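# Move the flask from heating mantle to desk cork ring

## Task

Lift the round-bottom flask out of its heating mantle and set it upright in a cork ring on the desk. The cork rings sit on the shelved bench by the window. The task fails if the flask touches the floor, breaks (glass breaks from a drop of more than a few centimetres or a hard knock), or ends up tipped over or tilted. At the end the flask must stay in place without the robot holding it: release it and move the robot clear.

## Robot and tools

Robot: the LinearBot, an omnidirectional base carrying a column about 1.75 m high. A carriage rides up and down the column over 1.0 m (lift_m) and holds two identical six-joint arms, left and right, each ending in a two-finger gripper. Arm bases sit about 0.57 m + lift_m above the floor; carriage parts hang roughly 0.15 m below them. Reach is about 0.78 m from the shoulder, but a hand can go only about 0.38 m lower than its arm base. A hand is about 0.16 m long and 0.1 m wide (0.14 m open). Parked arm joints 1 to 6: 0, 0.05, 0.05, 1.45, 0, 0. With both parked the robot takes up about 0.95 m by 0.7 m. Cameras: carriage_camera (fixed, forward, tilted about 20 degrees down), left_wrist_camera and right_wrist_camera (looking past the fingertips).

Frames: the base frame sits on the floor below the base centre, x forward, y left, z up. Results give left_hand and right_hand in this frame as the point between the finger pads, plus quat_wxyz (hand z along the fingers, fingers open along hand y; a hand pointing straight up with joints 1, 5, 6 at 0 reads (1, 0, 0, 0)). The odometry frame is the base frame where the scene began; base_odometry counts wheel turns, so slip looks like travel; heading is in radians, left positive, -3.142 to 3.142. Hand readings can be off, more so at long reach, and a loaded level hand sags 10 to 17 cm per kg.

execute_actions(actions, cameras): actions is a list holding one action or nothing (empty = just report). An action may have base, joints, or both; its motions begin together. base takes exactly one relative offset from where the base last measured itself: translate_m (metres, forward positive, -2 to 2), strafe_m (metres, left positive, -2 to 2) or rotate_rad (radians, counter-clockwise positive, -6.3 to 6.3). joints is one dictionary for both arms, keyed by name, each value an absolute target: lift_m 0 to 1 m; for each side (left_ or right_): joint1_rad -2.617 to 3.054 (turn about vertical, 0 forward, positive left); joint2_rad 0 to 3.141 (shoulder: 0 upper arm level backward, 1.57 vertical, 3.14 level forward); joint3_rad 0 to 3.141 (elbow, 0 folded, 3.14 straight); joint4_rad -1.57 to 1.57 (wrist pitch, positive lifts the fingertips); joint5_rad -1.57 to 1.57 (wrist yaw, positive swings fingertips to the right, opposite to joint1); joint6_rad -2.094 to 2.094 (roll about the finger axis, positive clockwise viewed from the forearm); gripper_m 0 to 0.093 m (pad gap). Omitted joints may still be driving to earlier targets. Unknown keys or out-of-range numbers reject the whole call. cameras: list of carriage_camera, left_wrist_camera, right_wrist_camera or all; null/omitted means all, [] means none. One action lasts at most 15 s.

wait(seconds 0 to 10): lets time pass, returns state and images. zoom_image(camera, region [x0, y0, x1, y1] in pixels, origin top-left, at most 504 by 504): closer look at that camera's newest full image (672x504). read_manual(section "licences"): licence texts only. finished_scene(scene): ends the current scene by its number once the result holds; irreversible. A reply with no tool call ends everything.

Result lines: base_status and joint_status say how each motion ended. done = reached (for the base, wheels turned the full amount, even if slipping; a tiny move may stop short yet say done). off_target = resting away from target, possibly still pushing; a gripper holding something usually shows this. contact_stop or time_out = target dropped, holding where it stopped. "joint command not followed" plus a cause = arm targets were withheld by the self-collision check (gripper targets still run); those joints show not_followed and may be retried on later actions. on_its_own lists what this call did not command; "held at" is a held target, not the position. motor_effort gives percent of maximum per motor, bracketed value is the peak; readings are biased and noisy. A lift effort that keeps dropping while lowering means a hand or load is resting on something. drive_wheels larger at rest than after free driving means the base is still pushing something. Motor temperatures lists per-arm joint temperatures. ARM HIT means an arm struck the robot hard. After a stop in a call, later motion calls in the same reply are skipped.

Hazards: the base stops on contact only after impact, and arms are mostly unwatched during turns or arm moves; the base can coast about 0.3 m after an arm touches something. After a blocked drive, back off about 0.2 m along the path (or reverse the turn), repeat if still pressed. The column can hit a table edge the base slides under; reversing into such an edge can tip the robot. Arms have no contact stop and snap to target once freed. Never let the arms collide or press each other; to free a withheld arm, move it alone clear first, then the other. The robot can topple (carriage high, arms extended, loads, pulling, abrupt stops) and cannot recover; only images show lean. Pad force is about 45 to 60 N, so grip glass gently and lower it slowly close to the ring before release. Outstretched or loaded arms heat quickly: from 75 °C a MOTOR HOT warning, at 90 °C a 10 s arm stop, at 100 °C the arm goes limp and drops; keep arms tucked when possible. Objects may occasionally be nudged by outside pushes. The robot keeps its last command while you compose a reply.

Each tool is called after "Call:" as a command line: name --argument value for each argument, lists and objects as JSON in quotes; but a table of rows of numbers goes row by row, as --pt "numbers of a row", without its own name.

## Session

Call:
execute_actions --actions '[]'

Scene clock: 0.00 s.
Motor temperatures (°C, as the motors report them): left_arm=[25 31 35 29 25 27] | right_arm=[27 33 35 38 25 26]
base_odometry: x=+0.000 y=+0.000 heading=+0.000 (m, m, rad; odometry frame)
base_status: not commanded
joint_positions: lift_m=+0.300 left_joint1_rad=+0.014 left_joint2_rad=+0.038 left_joint3_rad=+0.034 left_joint4_rad=+1.430 left_joint5_rad=+0.033 left_joint6_rad=-0.033 left_gripper_m=+0.094 right_joint1_rad=+0.000 right_joint2_rad=+0.042 right_joint3_rad=+0.048 right_joint4_rad=+1.444 right_joint5_rad=+0.012 right_joint6_rad=+0.007 right_gripper_m=+0.095
joint_status: not commanded
motor_effort: lift_m=+18 drive_wheels=+0 (%)
left_hand: x=+0.3045 y=+0.3200 z=+1.2896 quat_wxyz=(+0.997, +0.015, +0.072, -0.011) (m; base frame)
right_hand: x=+0.2983 y=-0.3271 z=+1.2938 quat_wxyz=(+0.998, +0.006, +0.060, +0.003) (m; base frame)
pictures: carriage_camera, left_wrist_camera, right_wrist_camera
Images, in order (width x height): carriage_camera 672x504, left_wrist_camera 672x504, right_wrist_camera 672x504.

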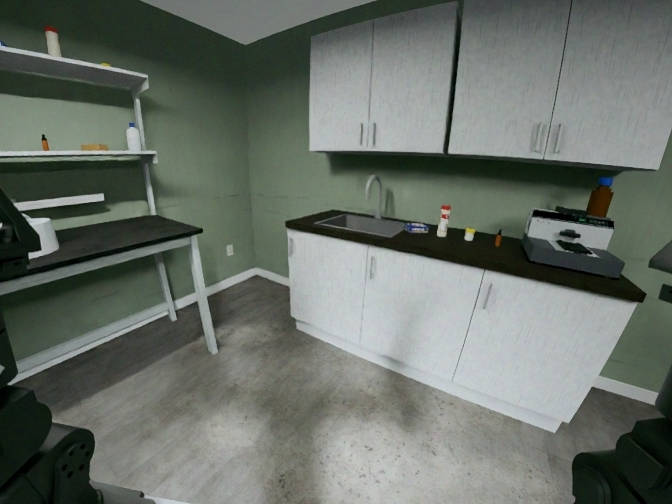

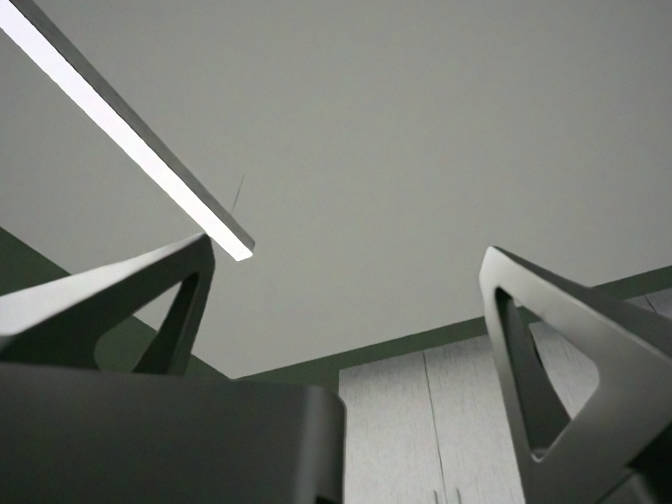

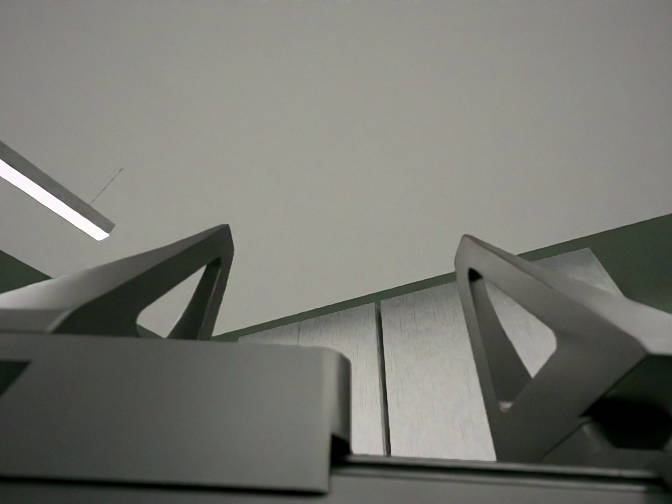

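Call:
execute_actions --actions '[{"base": {"rotate_rad": -2.12}, "joints": {"lift_m": 0.42}}]' --cameras '["carriage_camera"]'

Scene clock: 22.77 s.
Motor temperatures (°C, as the motors report them): left_arm=[25 32 37 29 25 27] | right_arm=[27 33 38 37 25 26]
base_odometry: x=+0.000 y=+0.000 heading=-2.120 (m, m, rad; odometry frame)
base_status: done
joint_positions: lift_m=+0.420 left_joint1_rad=+0.014 left_joint2_rad=+0.038 left_joint3_rad=+0.034 left_joint4_rad=+1.427 left_joint5_rad=+0.033 left_joint6_rad=-0.033 left_gripper_m=+0.094 right_joint1_rad=+0.000 right_joint2_rad=+0.042 right_joint3_rad=+0.048 right_joint4_rad=+1.444 right_joint5_rad=+0.012 right_joint6_rad=+0.007 right_gripper_m=+0.095
joint_status: all done
motor_effort: lift_m=+18(21) drive_wheels=+3(14) (%)
left_hand: x=+0.3051 y=+0.3200 z=+1.4094 quat_wxyz=(+0.997, +0.015, +0.074, -0.011) (m; base frame)
right_hand: x=+0.2983 y=-0.3271 z=+1.4137 quat_wxyz=(+0.998, +0.006, +0.060, +0.003) (m; base frame)
pictures: carriage_camera
Images, in order (width x height): carriage_camera 672x504.

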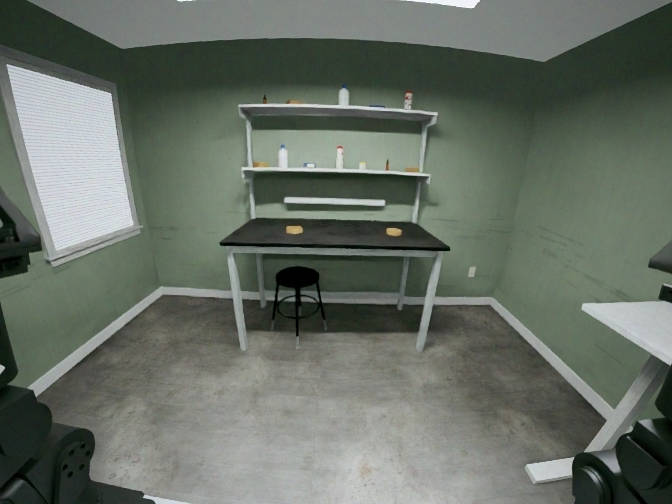

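Call:
zoom_image --camera "carriage_camera" --region '[210, 200, 470, 370]'

Region (210, 200, 470, 370) of carriage_camera's 672x504 image, scaled by 1.938, with more detail than that image has; it fills the top 330 rows of this view, and the rest is white.

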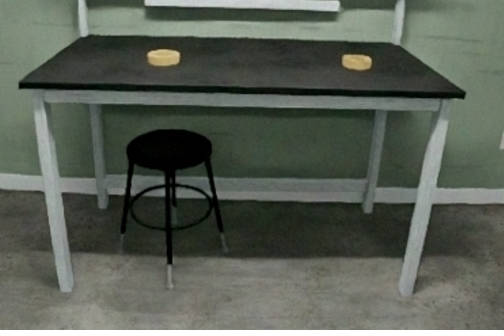

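Call:
execute_actions --actions '[{"base": {"translate_m": 1.23}, "joints": {"right_joint1_rad": -0.11, "right_joint2_rad": 2.2, "right_joint3_rad": 1.73, "right_joint4_rad": -1.08, "right_joint5_rad": 0.0, "right_gripper_m": 0.06}}]' --cameras '["carriage_camera", "right_wrist_camera"]'

Scene clock: 45.07 s.
Motor temperatures (°C, as the motors report them): left_arm=[25 32 38 29 25 27] | right_arm=[27 35 39 36 25 26]
base_odometry: x=-0.643 y=-1.048 heading=-2.121 (m, m, rad; odometry frame)
base_status: done
joint_positions: lift_m=+0.420 left_joint1_rad=+0.014 left_joint2_rad=+0.038 left_joint3_rad=+0.034 left_joint4_rad=+1.429 left_joint5_rad=+0.033 left_joint6_rad=-0.033 left_gripper_m=+0.094 right_joint1_rad=-0.102 right_joint2_rad=+2.205 right_joint3_rad=+1.705 right_joint4_rad=-1.077 right_joint5_rad=+0.004 right_joint6_rad=+0.007 right_gripper_m=+0.060
joint_status: all done
motor_effort: lift_m=+18(18) drive_wheels=+3(13) (%)
left_hand: x=+0.3048 y=+0.3200 z=+1.4094 quat_wxyz=(+0.997, +0.015, +0.073, -0.011) (m; base frame)
right_hand: x=+0.6840 y=-0.3686 z=+0.9990 quat_wxyz=(-0.003, +0.054, +0.999, -0.002) (m; base frame)
pictures: carriage_camera, right_wrist_camera
Images, in order (width x height): carriage_camera 672x504, right_wrist_camera 672x504.

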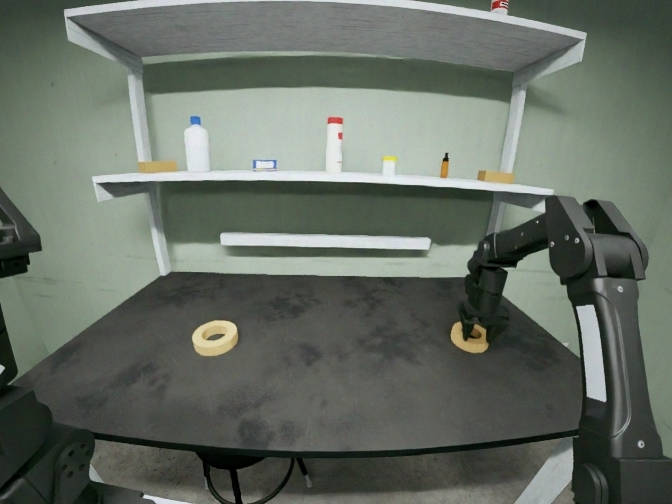

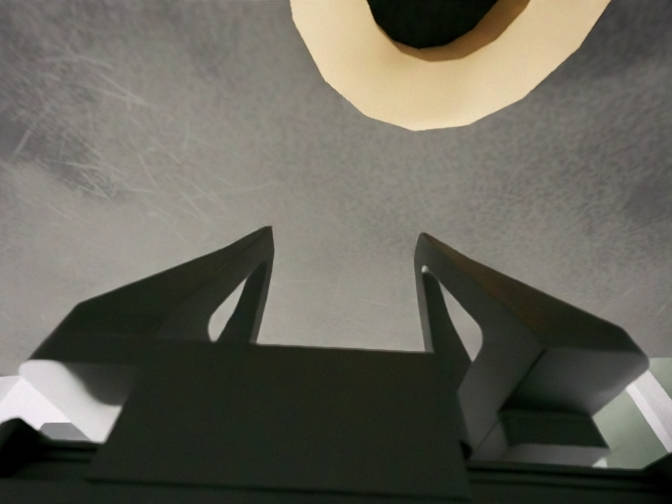

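Call:
execute_actions --actions '[{"base": {"translate_m": 0.04}, "joints": {"right_joint2_rad": 2.36, "right_joint3_rad": 2.0, "right_joint4_rad": -1.19}}]' --cameras '["carriage_camera", "right_wrist_camera"]'

Scene clock: 61.43 s.
Motor temperatures (°C, as the motors report them): left_arm=[25 33 39 29 25 27] | right_arm=[27 41 41 35 25 26]
base_odometry: x=-0.664 y=-1.082 heading=-2.121 (m, m, rad; odometry frame)
base_status: done
joint_positions: lift_m=+0.420 left_joint1_rad=+0.014 left_joint2_rad=+0.038 left_joint3_rad=+0.034 left_joint4_rad=+1.428 left_joint5_rad=+0.033 left_joint6_rad=-0.033 left_gripper_m=+0.094 right_joint1_rad=-0.104 right_joint2_rad=+2.367 right_joint3_rad=+1.986 right_joint4_rad=-1.182 right_joint5_rad=+0.004 right_joint6_rad=+0.007 right_gripper_m=+0.060
joint_status: all done
motor_effort: lift_m=+18(18) drive_wheels=-5(10) (%)
left_hand: x=+0.3050 y=+0.3200 z=+1.4094 quat_wxyz=(+0.997, +0.015, +0.073, -0.011) (m; base frame)
right_hand: x=+0.7254 y=-0.3736 z=+1.0004 quat_wxyz=(+0.004, +0.055, +0.998, -0.002) (m; base frame)
pictures: carriage_camera, right_wrist_camera
Images, in order (width x height): carriage_camera 672x504, right_wrist_camera 672x504.

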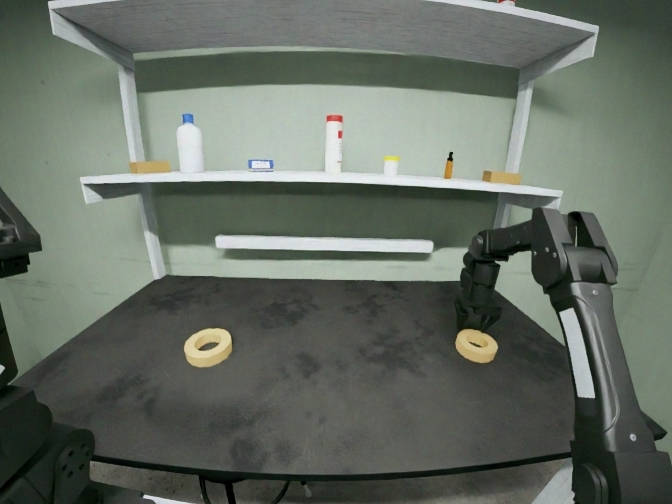

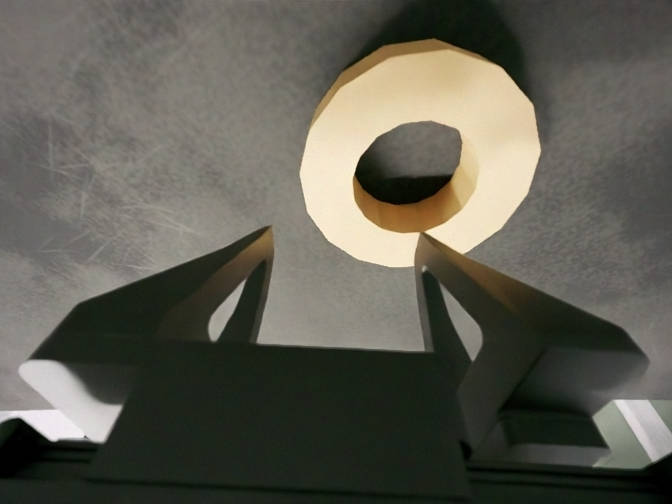

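Call:
execute_actions --actions '[{"joints": {"right_joint1_rad": -0.085, "lift_m": 0.365}}]' --cameras '["carriage_camera", "right_wrist_camera"]'

Scene clock: 72.97 s.
Motor temperatures (°C, as the motors report them): left_arm=[25 33 39 29 25 27] | right_arm=[27 44 41 35 25 26]
base_odometry: x=-0.664 y=-1.082 heading=-2.121 (m, m, rad; odometry frame)
base_status: not commanded
joint_positions: lift_m=+0.365 left_joint1_rad=+0.014 left_joint2_rad=+0.038 left_joint3_rad=+0.034 left_joint4_rad=+1.428 left_joint5_rad=+0.033 left_joint6_rad=-0.033 left_gripper_m=+0.094 right_joint1_rad=-0.091 right_joint2_rad=+2.369 right_joint3_rad=+1.986 right_joint4_rad=-1.186 right_joint5_rad=+0.004 right_joint6_rad=+0.007 right_gripper_m=+0.060
joint_status: all done
motor_effort: lift_m=+17(19) drive_wheels=-4(3) (%)
left_hand: x=+0.3049 y=+0.3200 z=+1.3544 quat_wxyz=(+0.997, +0.015, +0.073, -0.011) (m; base frame)
right_hand: x=+0.7248 y=-0.3677 z=+0.9444 quat_wxyz=(+0.001, +0.049, +0.999, -0.002) (m; base frame)
pictures: carriage_camera, right_wrist_camera
Images, in order (width x height): carriage_camera 672x504, right_wrist_camera 672x504.

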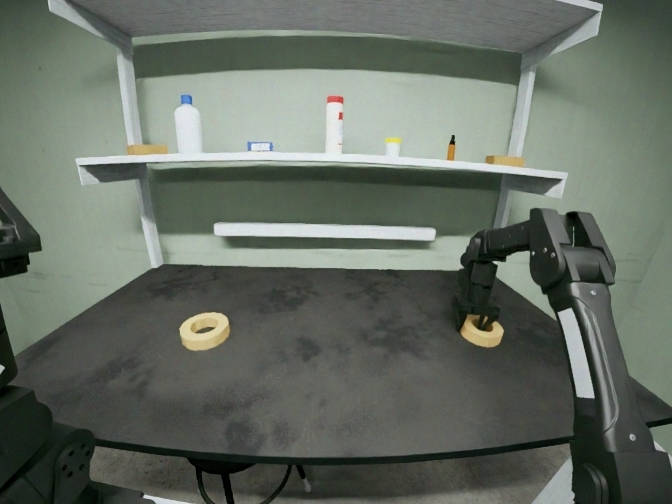

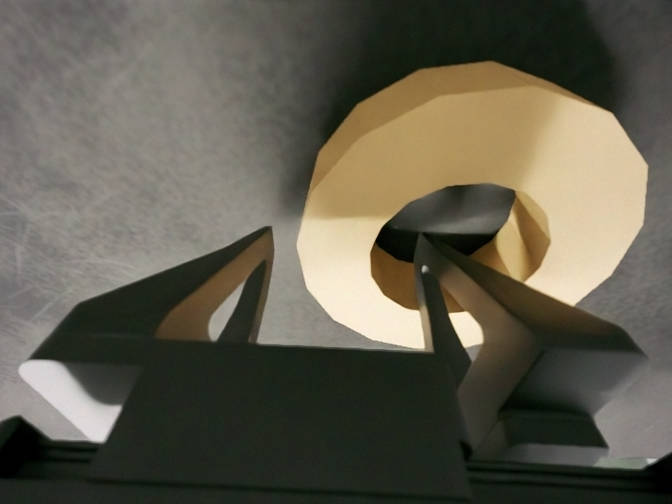

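Call:
execute_actions --actions '[{"joints": {"lift_m": 0.362, "right_gripper_m": 0.012}}]' --cameras '["right_wrist_camera"]'

Scene clock: 77.50 s.
Motor temperatures (°C, as the motors report them): left_arm=[25 33 39 29 25 27] | right_arm=[27 46 41 34 25 26]
base_odometry: x=-0.664 y=-1.082 heading=-2.121 (m, m, rad; odometry frame)
base_status: not commanded
joint_positions: lift_m=+0.362 left_joint1_rad=+0.014 left_joint2_rad=+0.038 left_joint3_rad=+0.034 left_joint4_rad=+1.428 left_joint5_rad=+0.033 left_joint6_rad=-0.033 left_gripper_m=+0.094 right_joint1_rad=-0.091 right_joint2_rad=+2.371 right_joint3_rad=+1.986 right_joint4_rad=-1.187 right_joint5_rad=+0.004 right_joint6_rad=+0.007 right_gripper_m=+0.023
joint_status: right_gripper_m off_target (ended at +0.023, target +0.012); the others done
motor_effort: lift_m=+17(16) drive_wheels=+3(4) (%)
left_hand: x=+0.3049 y=+0.3200 z=+1.3515 quat_wxyz=(+0.997, +0.015, +0.073, -0.011) (m; base frame)
right_hand: x=+0.7245 y=-0.3676 z=+0.9408 quat_wxyz=(-0.001, +0.049, +0.999, -0.002) (m; base frame)
pictures: right_wrist_camera
Images, in order (width x height): right_wrist_camera 672x504.

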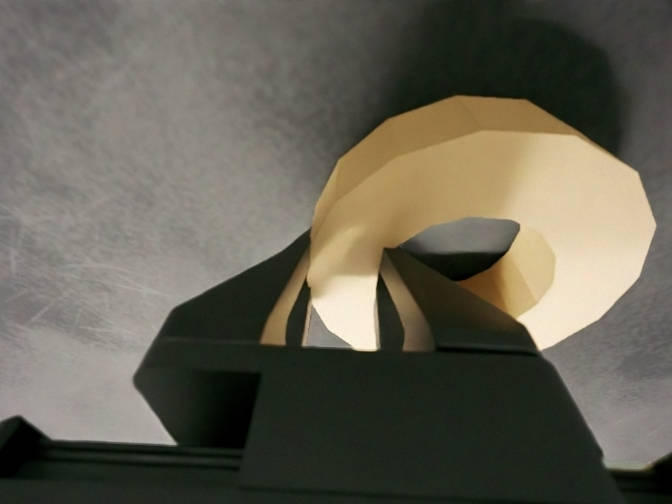

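Call:
execute_actions --actions '[{"base": {"translate_m": -1.33}, "joints": {"lift_m": 0.48, "right_joint1_rad": 0.1, "right_joint2_rad": 1.6, "right_joint3_rad": 1.12, "right_joint4_rad": -1.08}}]' --cameras '["right_wrist_camera"]'

Call:
execute_actions --actions '[{"base": {"rotate_rad": -1.571}}]' --cameras '["carriage_camera"]'

Scene clock: 118.73 s.
Motor temperatures (°C, as the motors report them): left_arm=[25 33 40 29 25 27] | right_arm=[27 51 41 33 25 26]
base_odometry: x=+0.032 y=+0.051 heading=-2.122 (m, m, rad; odometry frame)
base_status: done
joint_positions: lift_m=+0.480 left_joint1_rad=+0.014 left_joint2_rad=+0.038 left_joint3_rad=+0.034 left_joint4_rad=+1.428 left_joint5_rad=+0.033 left_joint6_rad=-0.033 left_gripper_m=+0.094 right_joint1_rad=+0.105 right_joint2_rad=+1.625 right_joint3_rad=+1.128 right_joint4_rad=-1.079 right_joint5_rad=-0.005 right_joint6_rad=+0.007 right_gripper_m=+0.023
joint_status: all done
motor_effort: lift_m=+17(22) drive_wheels=+3(14) (%)
left_hand: x=+0.3050 y=+0.3200 z=+1.4694 quat_wxyz=(+0.997, +0.015, +0.073, -0.011) (m; base frame)
right_hand: x=+0.5431 y=-0.2953 z=+1.1108 quat_wxyz=(-0.003, -0.049, +0.999, +0.002) (m; base frame)
pictures: right_wrist_camera
Images, in order (width x height): right_wrist_camera 672x504.

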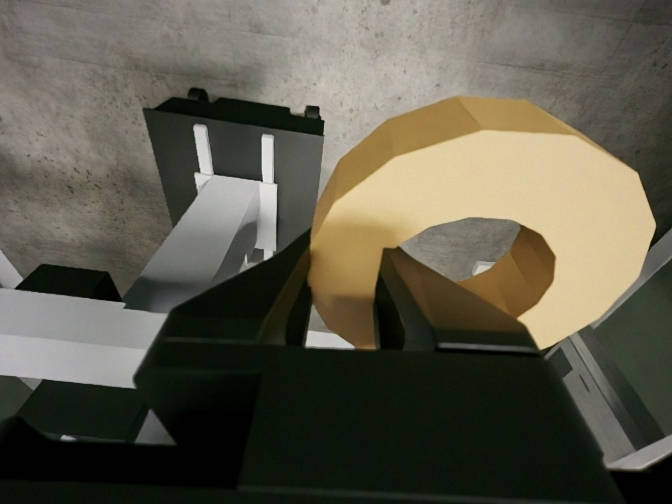

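Scene clock: 121.83 s.
Motor temperatures (°C, as the motors report them): left_arm=[25 33 40 29 25 27] | right_arm=[27 50 41 33 25 26]
base_odometry: x=+0.032 y=+0.051 heading=+2.590 (m, m, rad; odometry frame)
base_status: done
joint_positions: lift_m=+0.480 left_joint1_rad=+0.014 left_joint2_rad=+0.038 left_joint3_rad=+0.034 left_joint4_rad=+1.428 left_joint5_rad=+0.033 left_joint6_rad=-0.033 left_gripper_m=+0.094 right_joint1_rad=+0.104 right_joint2_rad=+1.625 right_joint3_rad=+1.128 right_joint4_rad=-1.079 right_joint5_rad=-0.005 right_joint6_rad=+0.007 right_gripper_m=+0.023
joint_status: not commanded
motor_effort: lift_m=+17(17) drive_wheels=+3(10) (%)
left_hand: x=+0.3050 y=+0.3200 z=+1.4694 quat_wxyz=(+0.997, +0.015, +0.073, -0.011) (m; base frame)
right_hand: x=+0.5432 y=-0.2955 z=+1.1108 quat_wxyz=(-0.003, -0.048, +0.999, +0.002) (m; base frame)
pictures: carriage_camera
Images, in order (width x height): carriage_camera 672x504.

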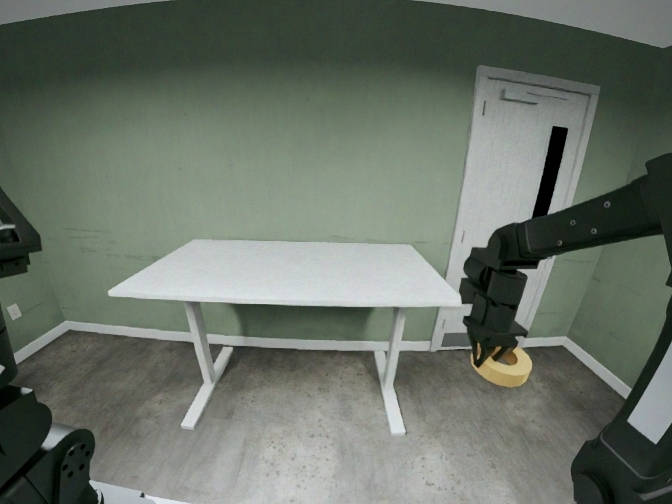

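Call:
execute_actions --actions '[{"base": {"translate_m": 0.6}, "joints": {"lift_m": 0.41, "right_joint1_rad": 0.24, "right_joint2_rad": 2.05, "right_joint3_rad": 1.62, "right_joint4_rad": -1.125}}]' --cameras '["carriage_camera", "right_wrist_camera"]'

Scene clock: 143.00 s.
Motor temperatures (°C, as the motors report them): left_arm=[25 33 40 29 25 27] | right_arm=[27 47 41 32 25 26]
base_odometry: x=-0.478 y=+0.366 heading=+2.590 (m, m, rad; odometry frame)
base_status: done
joint_positions: lift_m=+0.410 left_joint1_rad=+0.014 left_joint2_rad=+0.038 left_joint3_rad=+0.034 left_joint4_rad=+1.429 left_joint5_rad=+0.033 left_joint6_rad=-0.033 left_gripper_m=+0.094 right_joint1_rad=+0.242 right_joint2_rad=+2.044 right_joint3_rad=+1.600 right_joint4_rad=-1.129 right_joint5_rad=-0.004 right_joint6_rad=+0.007 right_gripper_m=+0.023
joint_status: all done
motor_effort: lift_m=+18(17) drive_wheels=+4(12) (%)
left_hand: x=+0.3048 y=+0.3200 z=+1.3994 quat_wxyz=(+0.997, +0.015, +0.073, -0.011) (m; base frame)
right_hand: x=+0.6431 y=-0.2316 z=+1.0251 quat_wxyz=(-0.001, -0.117, +0.993, +0.002) (m; base frame)
pictures: carriage_camera, right_wrist_camera
Images, in order (width x height): carriage_camera 672x504, right_wrist_camera 672x504.

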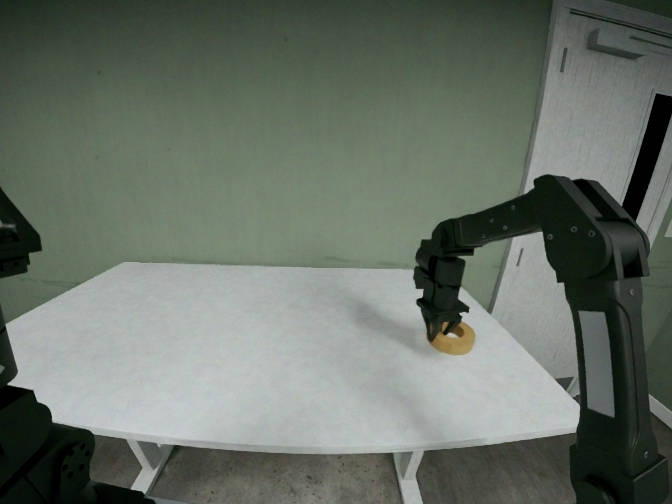

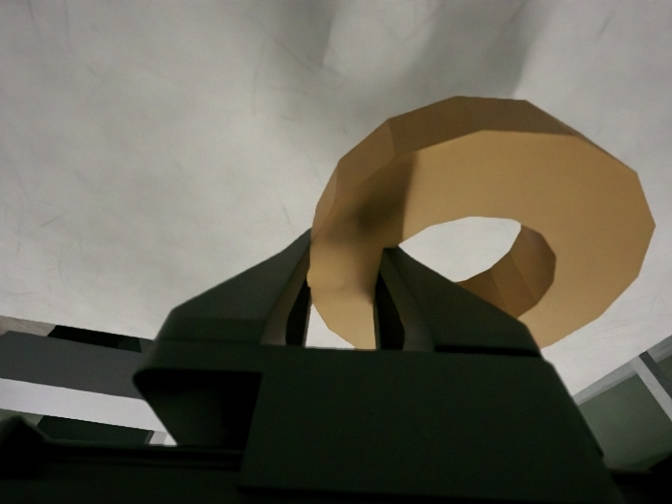

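Call:
execute_actions --actions '[{"joints": {"lift_m": 0.364}}]' --cameras '["carriage_camera", "right_wrist_camera"]'

Scene clock: 148.87 s.
Motor temperatures (°C, as the motors report them): left_arm=[25 33 40 29 25 27] | right_arm=[27 46 41 32 25 26]
base_odometry: x=-0.478 y=+0.366 heading=+2.590 (m, m, rad; odometry frame)
base_status: not commanded
joint_positions: lift_m=+0.364 left_joint1_rad=+0.014 left_joint2_rad=+0.038 left_joint3_rad=+0.034 left_joint4_rad=+1.429 left_joint5_rad=+0.033 left_joint6_rad=-0.033 left_gripper_m=+0.094 right_joint1_rad=+0.242 right_joint2_rad=+2.052 right_joint3_rad=+1.602 right_joint4_rad=-1.129 right_joint5_rad=-0.004 right_joint6_rad=+0.007 right_gripper_m=+0.023
joint_status: all done
motor_effort: lift_m=+18(18) drive_wheels=-4(5) (%)
left_hand: x=+0.3047 y=+0.3200 z=+1.3534 quat_wxyz=(+0.997, +0.015, +0.073, -0.011) (m; base frame)
right_hand: x=+0.6433 y=-0.2315 z=+0.9766 quat_wxyz=(-0.004, -0.117, +0.993, +0.001) (m; base frame)
pictures: carriage_camera, right_wrist_camera
Images, in order (width x height): carriage_camera 672x504, right_wrist_camera 672x504.

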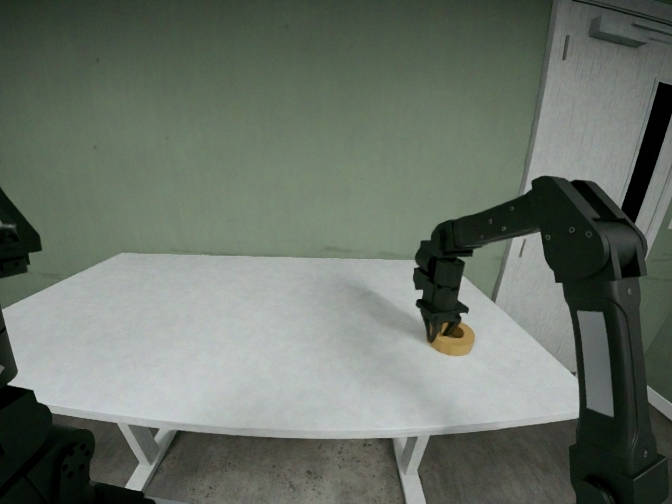

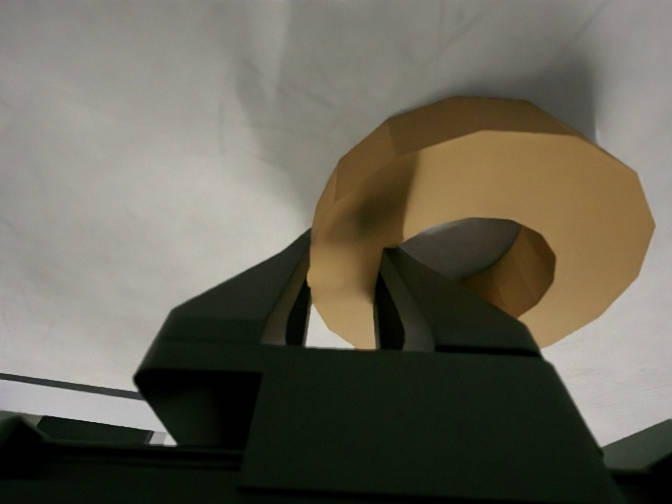

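Call:
execute_actions --actions '[{"joints": {"lift_m": 0.355}}]' --cameras '["right_wrist_camera"]'

Scene clock: 154.70 s.
Motor temperatures (°C, as the motors report them): left_arm=[25 33 40 29 25 27] | right_arm=[27 47 41 32 25 26]
base_odometry: x=-0.478 y=+0.366 heading=+2.590 (m, m, rad; odometry frame)
base_status: not commanded
joint_positions: lift_m=+0.355 left_joint1_rad=+0.014 left_joint2_rad=+0.038 left_joint3_rad=+0.034 left_joint4_rad=+1.430 left_joint5_rad=+0.033 left_joint6_rad=-0.033 left_gripper_m=+0.094 right_joint1_rad=+0.242 right_joint2_rad=+2.045 right_joint3_rad=+1.615 right_joint4_rad=-1.141 right_joint5_rad=-0.004 right_joint6_rad=+0.007 right_gripper_m=+0.023
joint_status: all done
motor_effort: lift_m=+16(16) drive_wheels=-5(4) (%)
left_hand: x=+0.3046 y=+0.3200 z=+1.3446 quat_wxyz=(+0.997, +0.015, +0.072, -0.011) (m; base frame)
right_hand: x=+0.6444 y=-0.2312 z=+0.9735 quat_wxyz=(+0.000, -0.117, +0.993, +0.002) (m; base frame)
pictures: right_wrist_camera
Images, in order (width x height): right_wrist_camera 672x504.

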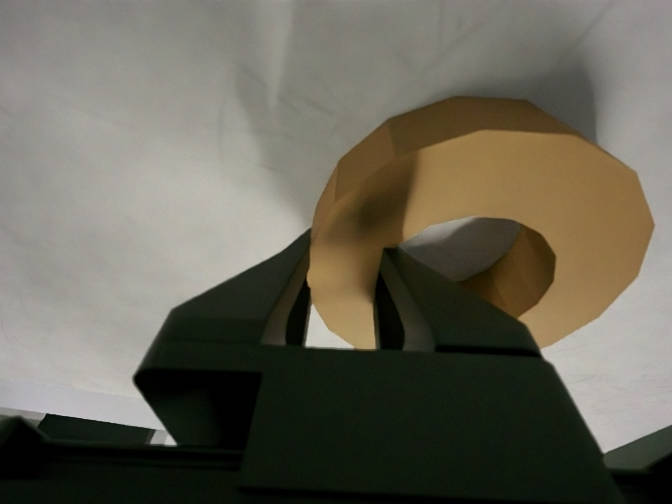

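Call:
execute_actions --actions '[{"joints": {"right_gripper_m": 0.055, "lift_m": 0.42}}]' --cameras '["carriage_camera", "right_wrist_camera"]'

Scene clock: 163.93 s.
Motor temperatures (°C, as the motors report them): left_arm=[25 33 40 29 25 27] | right_arm=[27 47 41 32 25 26]
base_odometry: x=-0.478 y=+0.366 heading=+2.590 (m, m, rad; odometry frame)
base_status: not commanded
joint_positions: lift_m=+0.420 left_joint1_rad=+0.014 left_joint2_rad=+0.038 left_joint3_rad=+0.034 left_joint4_rad=+1.430 left_joint5_rad=+0.033 left_joint6_rad=-0.033 left_gripper_m=+0.094 right_joint1_rad=+0.242 right_joint2_rad=+2.053 right_joint3_rad=+1.615 right_joint4_rad=-1.135 right_joint5_rad=-0.004 right_joint6_rad=+0.007 right_gripper_m=+0.055
joint_status: all done
motor_effort: lift_m=+18(22) drive_wheels=+4(5) (%)
left_hand: x=+0.3046 y=+0.3200 z=+1.4094 quat_wxyz=(+0.997, +0.015, +0.072, -0.011) (m; base frame)
right_hand: x=+0.6452 y=-0.2310 z=+1.0353 quat_wxyz=(-0.002, -0.117, +0.993, +0.002) (m; base frame)
pictures: carriage_camera, right_wrist_camera
Images, in order (width x height): carriage_camera 672x504, right_wrist_camera 672x504.

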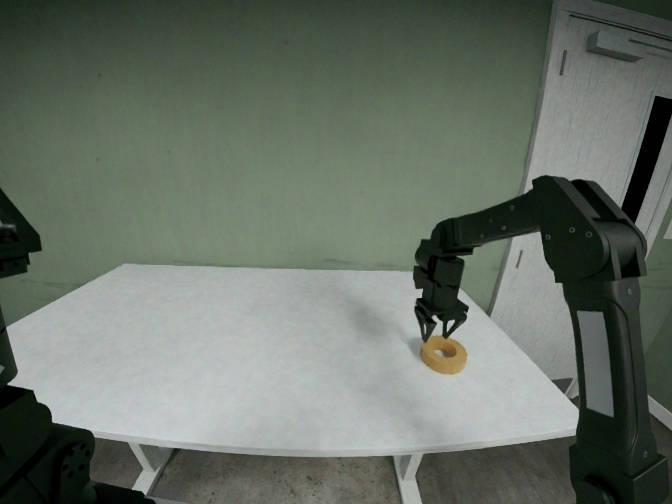

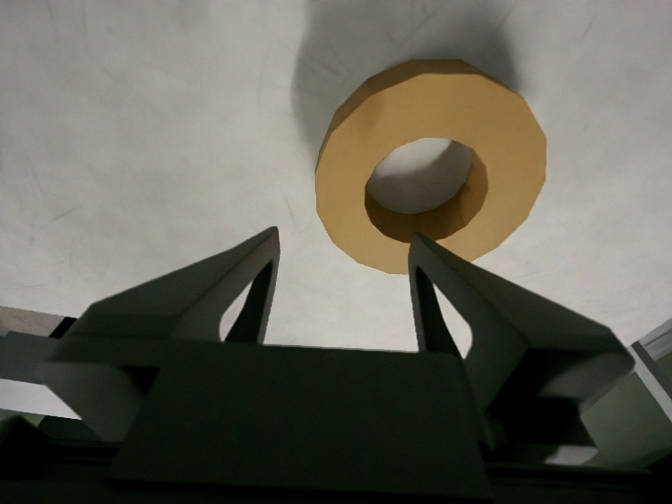

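Call:
execute_actions --actions '[{"base": {"translate_m": -0.38}, "joints": {"right_joint1_rad": 0.0, "right_joint2_rad": 0.98, "right_joint3_rad": 0.48, "right_joint4_rad": 0.5, "right_joint5_rad": 0.0, "right_joint6_rad": 0.0, "right_gripper_m": 0.09}}]' --cameras '["carriage_camera"]'

Call:
execute_actions --actions '[{"base": {"rotate_rad": -1.571}, "joints": {"lift_m": 0.33}}]' --cameras '["carriage_camera", "right_wrist_camera"]'

Scene clock: 176.67 s.
Motor temperatures (°C, as the motors report them): left_arm=[25 33 40 29 25 27] | right_arm=[27 46 41 33 25 26]
base_odometry: x=-0.155 y=+0.166 heading=+2.590 (m, m, rad; odometry frame)
base_status: done
joint_positions: lift_m=+0.420 left_joint1_rad=+0.014 left_joint2_rad=+0.038 left_joint3_rad=+0.034 left_joint4_rad=+1.432 left_joint5_rad=+0.033 left_joint6_rad=-0.033 left_gripper_m=+0.094 right_joint1_rad=-0.008 right_joint2_rad=+0.996 right_joint3_rad=+0.492 right_joint4_rad=+0.480 right_joint5_rad=+0.001 right_joint6_rad=+0.003 right_gripper_m=+0.090
joint_status: all done
motor_effort: lift_m=+18(18) drive_wheels=-1(14) (%)
left_hand: x=+0.3040 y=+0.3200 z=+1.4095 quat_wxyz=(+0.997, +0.015, +0.071, -0.011) (m; base frame)
right_hand: x=+0.6335 y=-0.3283 z=+1.2467 quat_wxyz=(+0.699, +0.005, +0.716, -0.002) (m; base frame)
pictures: carriage_camera
Images, in order (width x height): carriage_camera 672x504.

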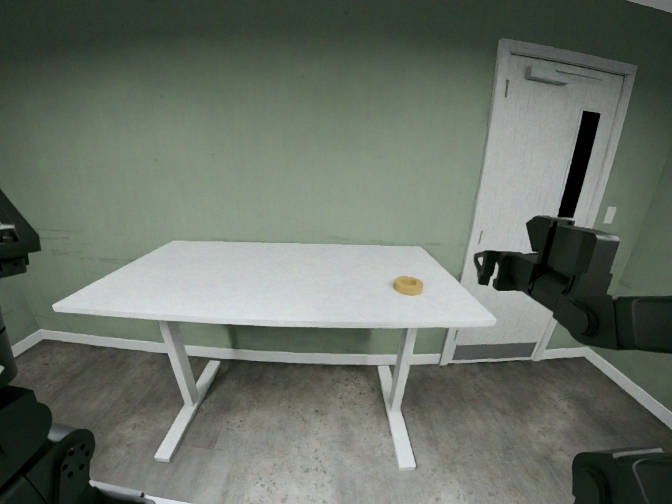

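Scene clock: 179.77 s.
Motor temperatures (°C, as the motors report them): left_arm=[25 33 40 29 25 27] | right_arm=[27 45 41 34 25 26]
base_odometry: x=-0.155 y=+0.167 heading=+1.019 (m, m, rad; odometry frame)
base_status: done
joint_positions: lift_m=+0.330 left_joint1_rad=+0.014 left_joint2_rad=+0.038 left_joint3_rad=+0.034 left_joint4_rad=+1.429 left_joint5_rad=+0.032 left_joint6_rad=-0.033 left_gripper_m=+0.094 right_joint1_rad=-0.008 right_joint2_rad=+0.996 right_joint3_rad=+0.485 right_joint4_rad=+0.486 right_joint5_rad=+0.001 right_joint6_rad=+0.003 right_gripper_m=+0.090
joint_status: all done
motor_effort: lift_m=+17(18) drive_wheels=+3(9) (%)
left_hand: x=+0.3048 y=+0.3201 z=+1.3195 quat_wxyz=(+0.997, +0.014, +0.073, -0.011) (m; base frame)
right_hand: x=+0.6331 y=-0.3283 z=+1.1552 quat_wxyz=(+0.698, +0.005, +0.716, -0.002) (m; base frame)
pictures: carriage_camera, right_wrist_camera
Images, in order (width x height): carriage_camera 672x504, right_wrist_camera 672x504.

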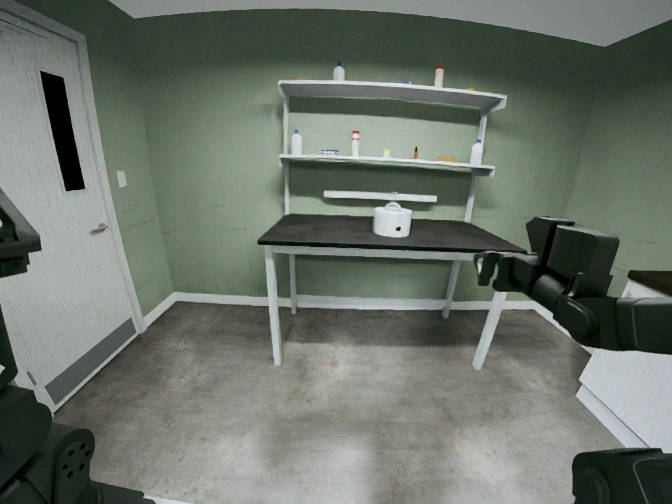

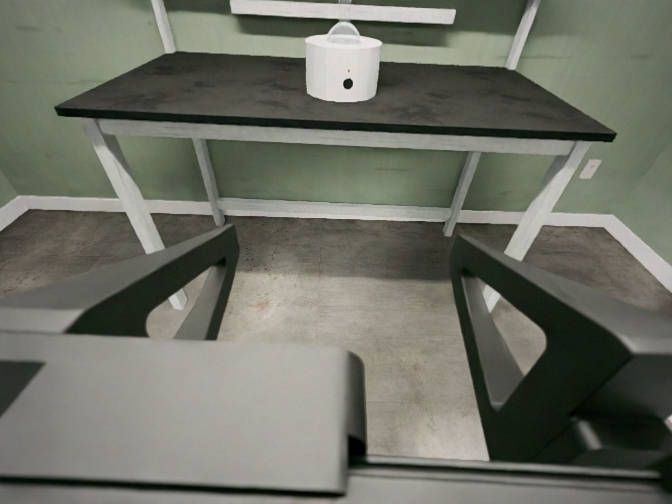

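Call:
execute_actions --actions '[]'

Scene clock: 195.17 s.
Motor temperatures (°C, as the motors report them): left_arm=[25 33 40 29 25 27] | right_arm=[27 42 42 38 25 26]
base_odometry: x=-0.155 y=+0.167 heading=+1.019 (m, m, rad; odometry frame)
base_status: done
joint_positions: lift_m=+0.330 left_joint1_rad=+0.014 left_joint2_rad=+0.038 left_joint3_rad=+0.034 left_joint4_rad=+1.429 left_joint5_rad=+0.032 left_joint6_rad=-0.033 left_gripper_m=+0.094 right_joint1_rad=-0.008 right_joint2_rad=+0.996 right_joint3_rad=+0.485 right_joint4_rad=+0.486 right_joint5_rad=+0.001 right_joint6_rad=+0.003 right_gripper_m=+0.090
joint_status: all done
motor_effort: lift_m=+17(18) drive_wheels=+3(9) (%)
left_hand: x=+0.3048 y=+0.3201 z=+1.3195 quat_wxyz=(+0.997, +0.014, +0.073, -0.011) (m; base frame)
right_hand: x=+0.6331 y=-0.3283 z=+1.1552 quat_wxyz=(+0.698, +0.005, +0.716, -0.002) (m; base frame)
pictures: carriage_camera, left_wrist_camera, right_wrist_camera
Images, in order (width x height): carriage_camera 672x504, left_wrist_camera 672x504, right_wrist_camera 672x504.

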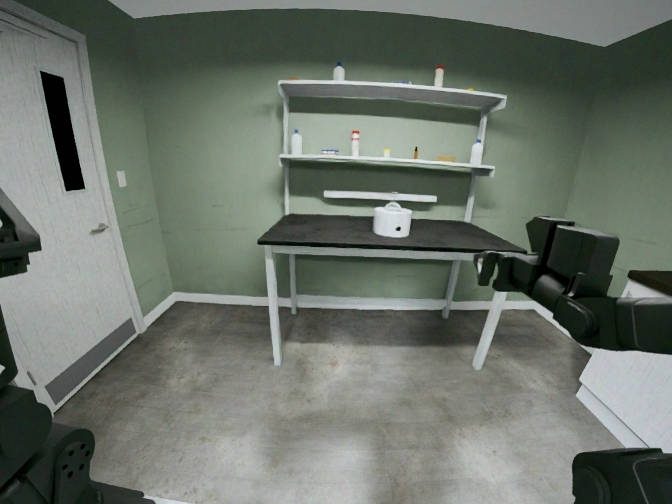

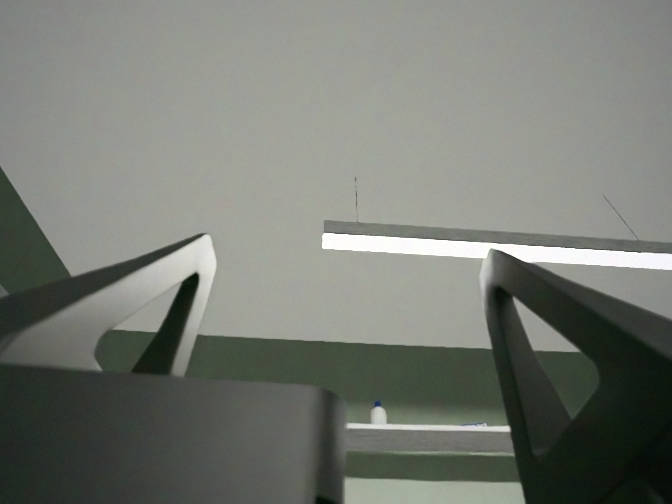

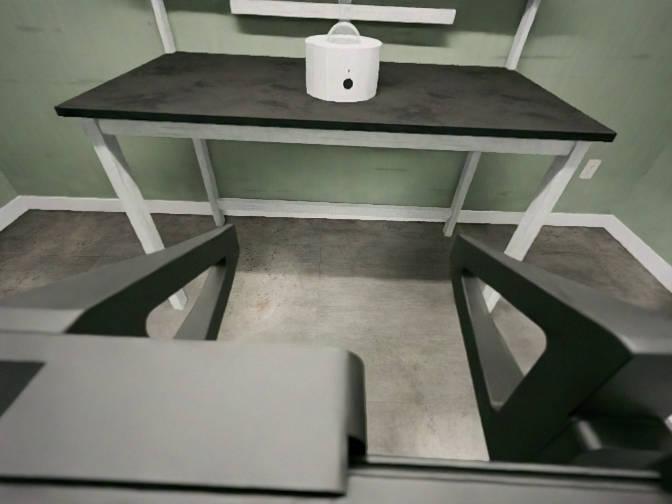

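Call:
execute_actions --actions '[{"base": {"translate_m": 0.8}, "joints": {"lift_m": 0.31}}]' --cameras '["carriage_camera", "right_wrist_camera"]'

Scene clock: 206.27 s.
Motor temperatures (°C, as the motors report them): left_arm=[25 33 40 29 25 27] | right_arm=[27 40 42 39 25 26]
base_odometry: x=+0.266 y=+0.847 heading=+1.018 (m, m, rad; odometry frame)
base_status: done
joint_positions: lift_m=+0.310 left_joint1_rad=+0.014 left_joint2_rad=+0.038 left_joint3_rad=+0.034 left_joint4_rad=+1.429 left_joint5_rad=+0.032 left_joint6_rad=-0.033 left_gripper_m=+0.094 right_joint1_rad=-0.008 right_joint2_rad=+0.996 right_joint3_rad=+0.484 right_joint4_rad=+0.487 right_joint5_rad=+0.001 right_joint6_rad=+0.003 right_gripper_m=+0.090
joint_status: all done
motor_effort: lift_m=+17(19) drive_wheels=+3(13) (%)
left_hand: x=+0.3048 y=+0.3201 z=+1.2995 quat_wxyz=(+0.997, +0.014, +0.073, -0.011) (m; base frame)
right_hand: x=+0.6330 y=-0.3283 z=+1.1346 quat_wxyz=(+0.698, +0.005, +0.716, -0.002) (m; base frame)
pictures: carriage_camera, right_wrist_camera
Images, in order (width x height): carriage_camera 672x504, right_wrist_camera 672x504.

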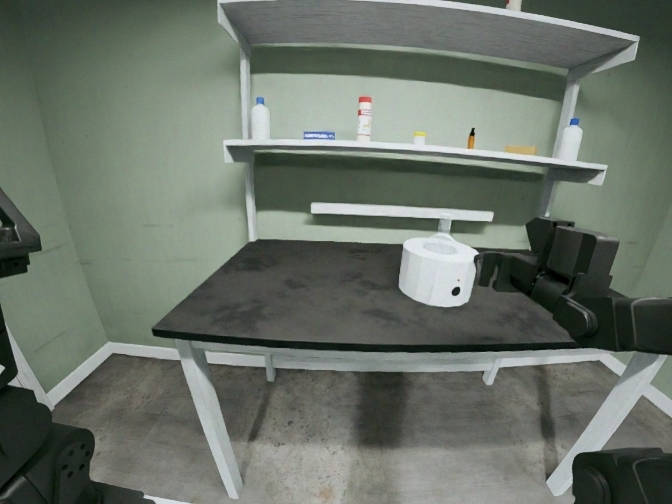

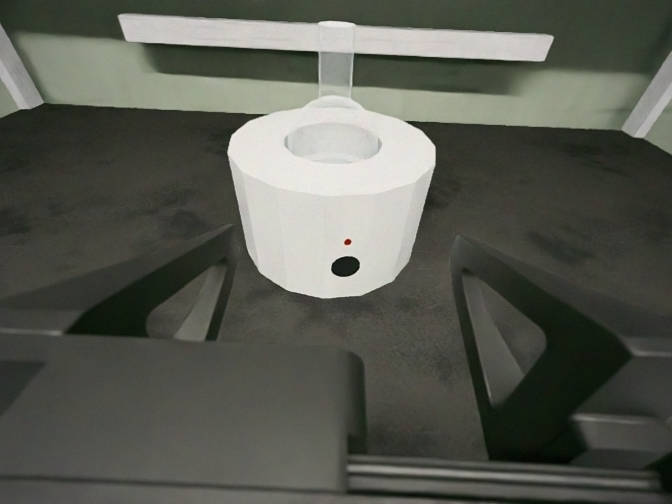

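Call:
execute_actions --actions '[{"base": {"translate_m": 0.12}, "joints": {"right_joint1_rad": 0.02, "right_joint2_rad": 1.335, "right_joint3_rad": 0.655, "right_joint4_rad": 0.69}}]' --cameras '["carriage_camera", "right_wrist_camera"]'

Scene clock: 249.27 s.
Motor temperatures (°C, as the motors report them): left_arm=[25 33 41 29 25 27] | right_arm=[27 38 43 42 25 26]
base_odometry: x=+0.329 y=+0.949 heading=+1.017 (m, m, rad; odometry frame)
base_status: done
joint_positions: lift_m=+0.310 left_joint1_rad=+0.014 left_joint2_rad=+0.038 left_joint3_rad=+0.034 left_joint4_rad=+1.430 left_joint5_rad=+0.032 left_joint6_rad=-0.033 left_gripper_m=+0.094 right_joint1_rad=+0.012 right_joint2_rad=+1.330 right_joint3_rad=+0.648 right_joint4_rad=+0.679 right_joint5_rad=+0.001 right_joint6_rad=+0.003 right_gripper_m=+0.090
joint_status: all done
motor_effort: lift_m=+17(17) drive_wheels=-5(9) (%)
left_hand: x=+0.3046 y=+0.3201 z=+1.2995 quat_wxyz=(+0.997, +0.014, +0.072, -0.011) (m; base frame)
right_hand: x=+0.6987 y=-0.3202 z=+1.1351 quat_wxyz=(+0.706, -0.003, +0.708, +0.005) (m; base frame)
pictures: carriage_camera, right_wrist_camera
Images, in order (width x height): carriage_camera 672x504, right_wrist_camera 672x504.

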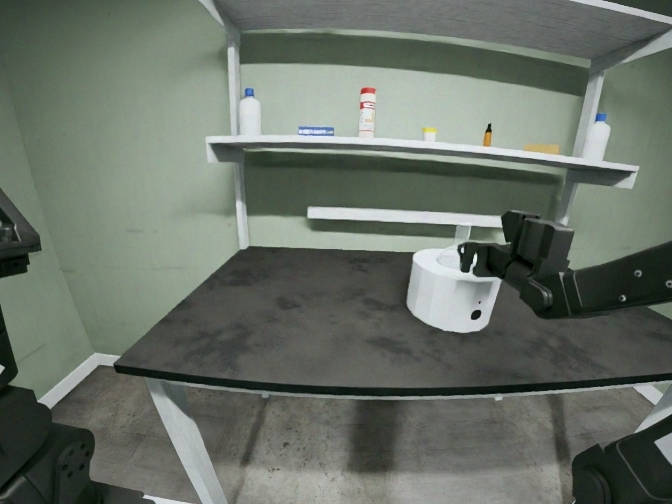

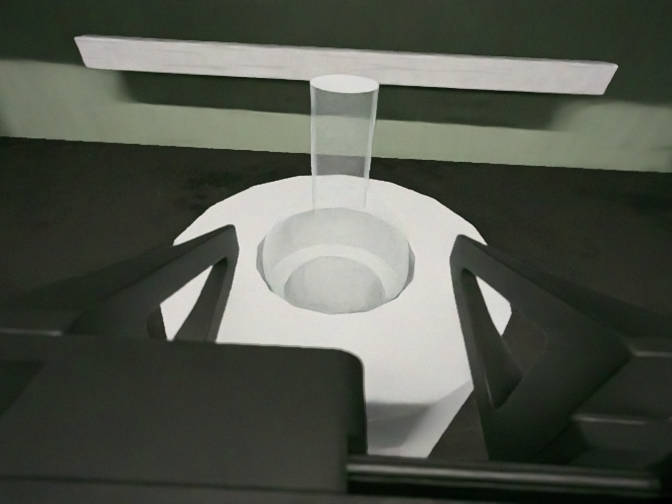

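Call:
execute_actions --actions '[{"base": {"translate_m": 0.08}}]' --cameras '["carriage_camera", "right_wrist_camera"]'

Scene clock: 258.63 s.
Motor temperatures (°C, as the motors report them): left_arm=[25 33 41 29 25 27] | right_arm=[27 38 44 43 25 26]
base_odometry: x=+0.371 y=+1.017 heading=+1.016 (m, m, rad; odometry frame)
base_status: done
joint_positions: lift_m=+0.310 left_joint1_rad=+0.014 left_joint2_rad=+0.038 left_joint3_rad=+0.034 left_joint4_rad=+1.428 left_joint5_rad=+0.032 left_joint6_rad=-0.033 left_gripper_m=+0.094 right_joint1_rad=+0.012 right_joint2_rad=+1.330 right_joint3_rad=+0.648 right_joint4_rad=+0.679 right_joint5_rad=+0.001 right_joint6_rad=+0.003 right_gripper_m=+0.090
joint_status: not commanded
motor_effort: lift_m=+17(17) drive_wheels=-5(12) (%)
left_hand: x=+0.3049 y=+0.3201 z=+1.2995 quat_wxyz=(+0.997, +0.014, +0.073, -0.011) (m; base frame)
right_hand: x=+0.6987 y=-0.3201 z=+1.1351 quat_wxyz=(+0.706, -0.003, +0.708, +0.005) (m; base frame)
pictures: carriage_camera, right_wrist_camera
Images, in order (width x height): carriage_camera 672x504, right_wrist_camera 672x504.

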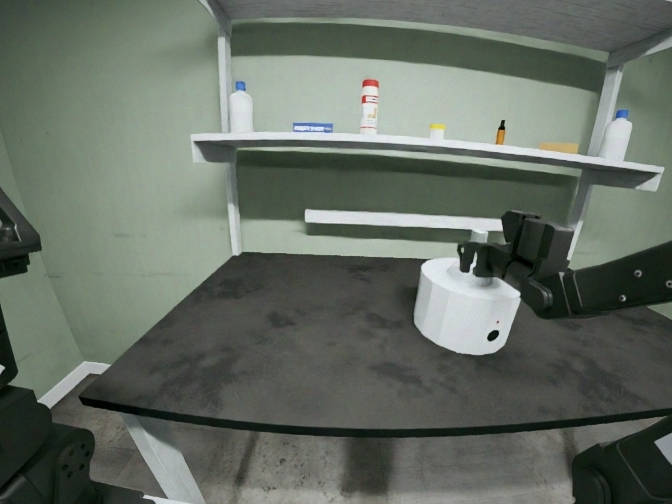

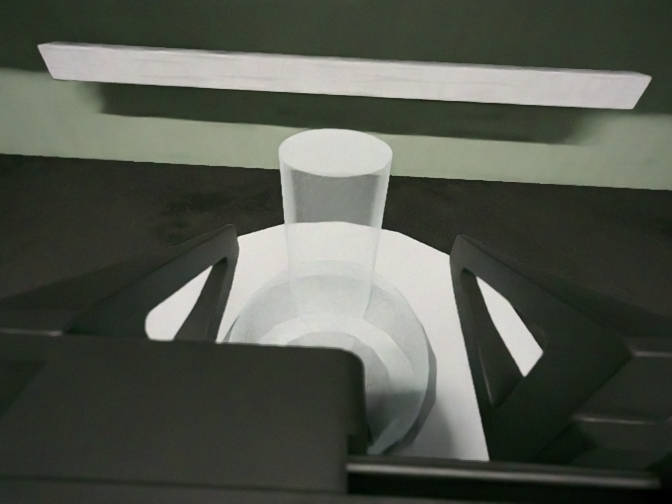

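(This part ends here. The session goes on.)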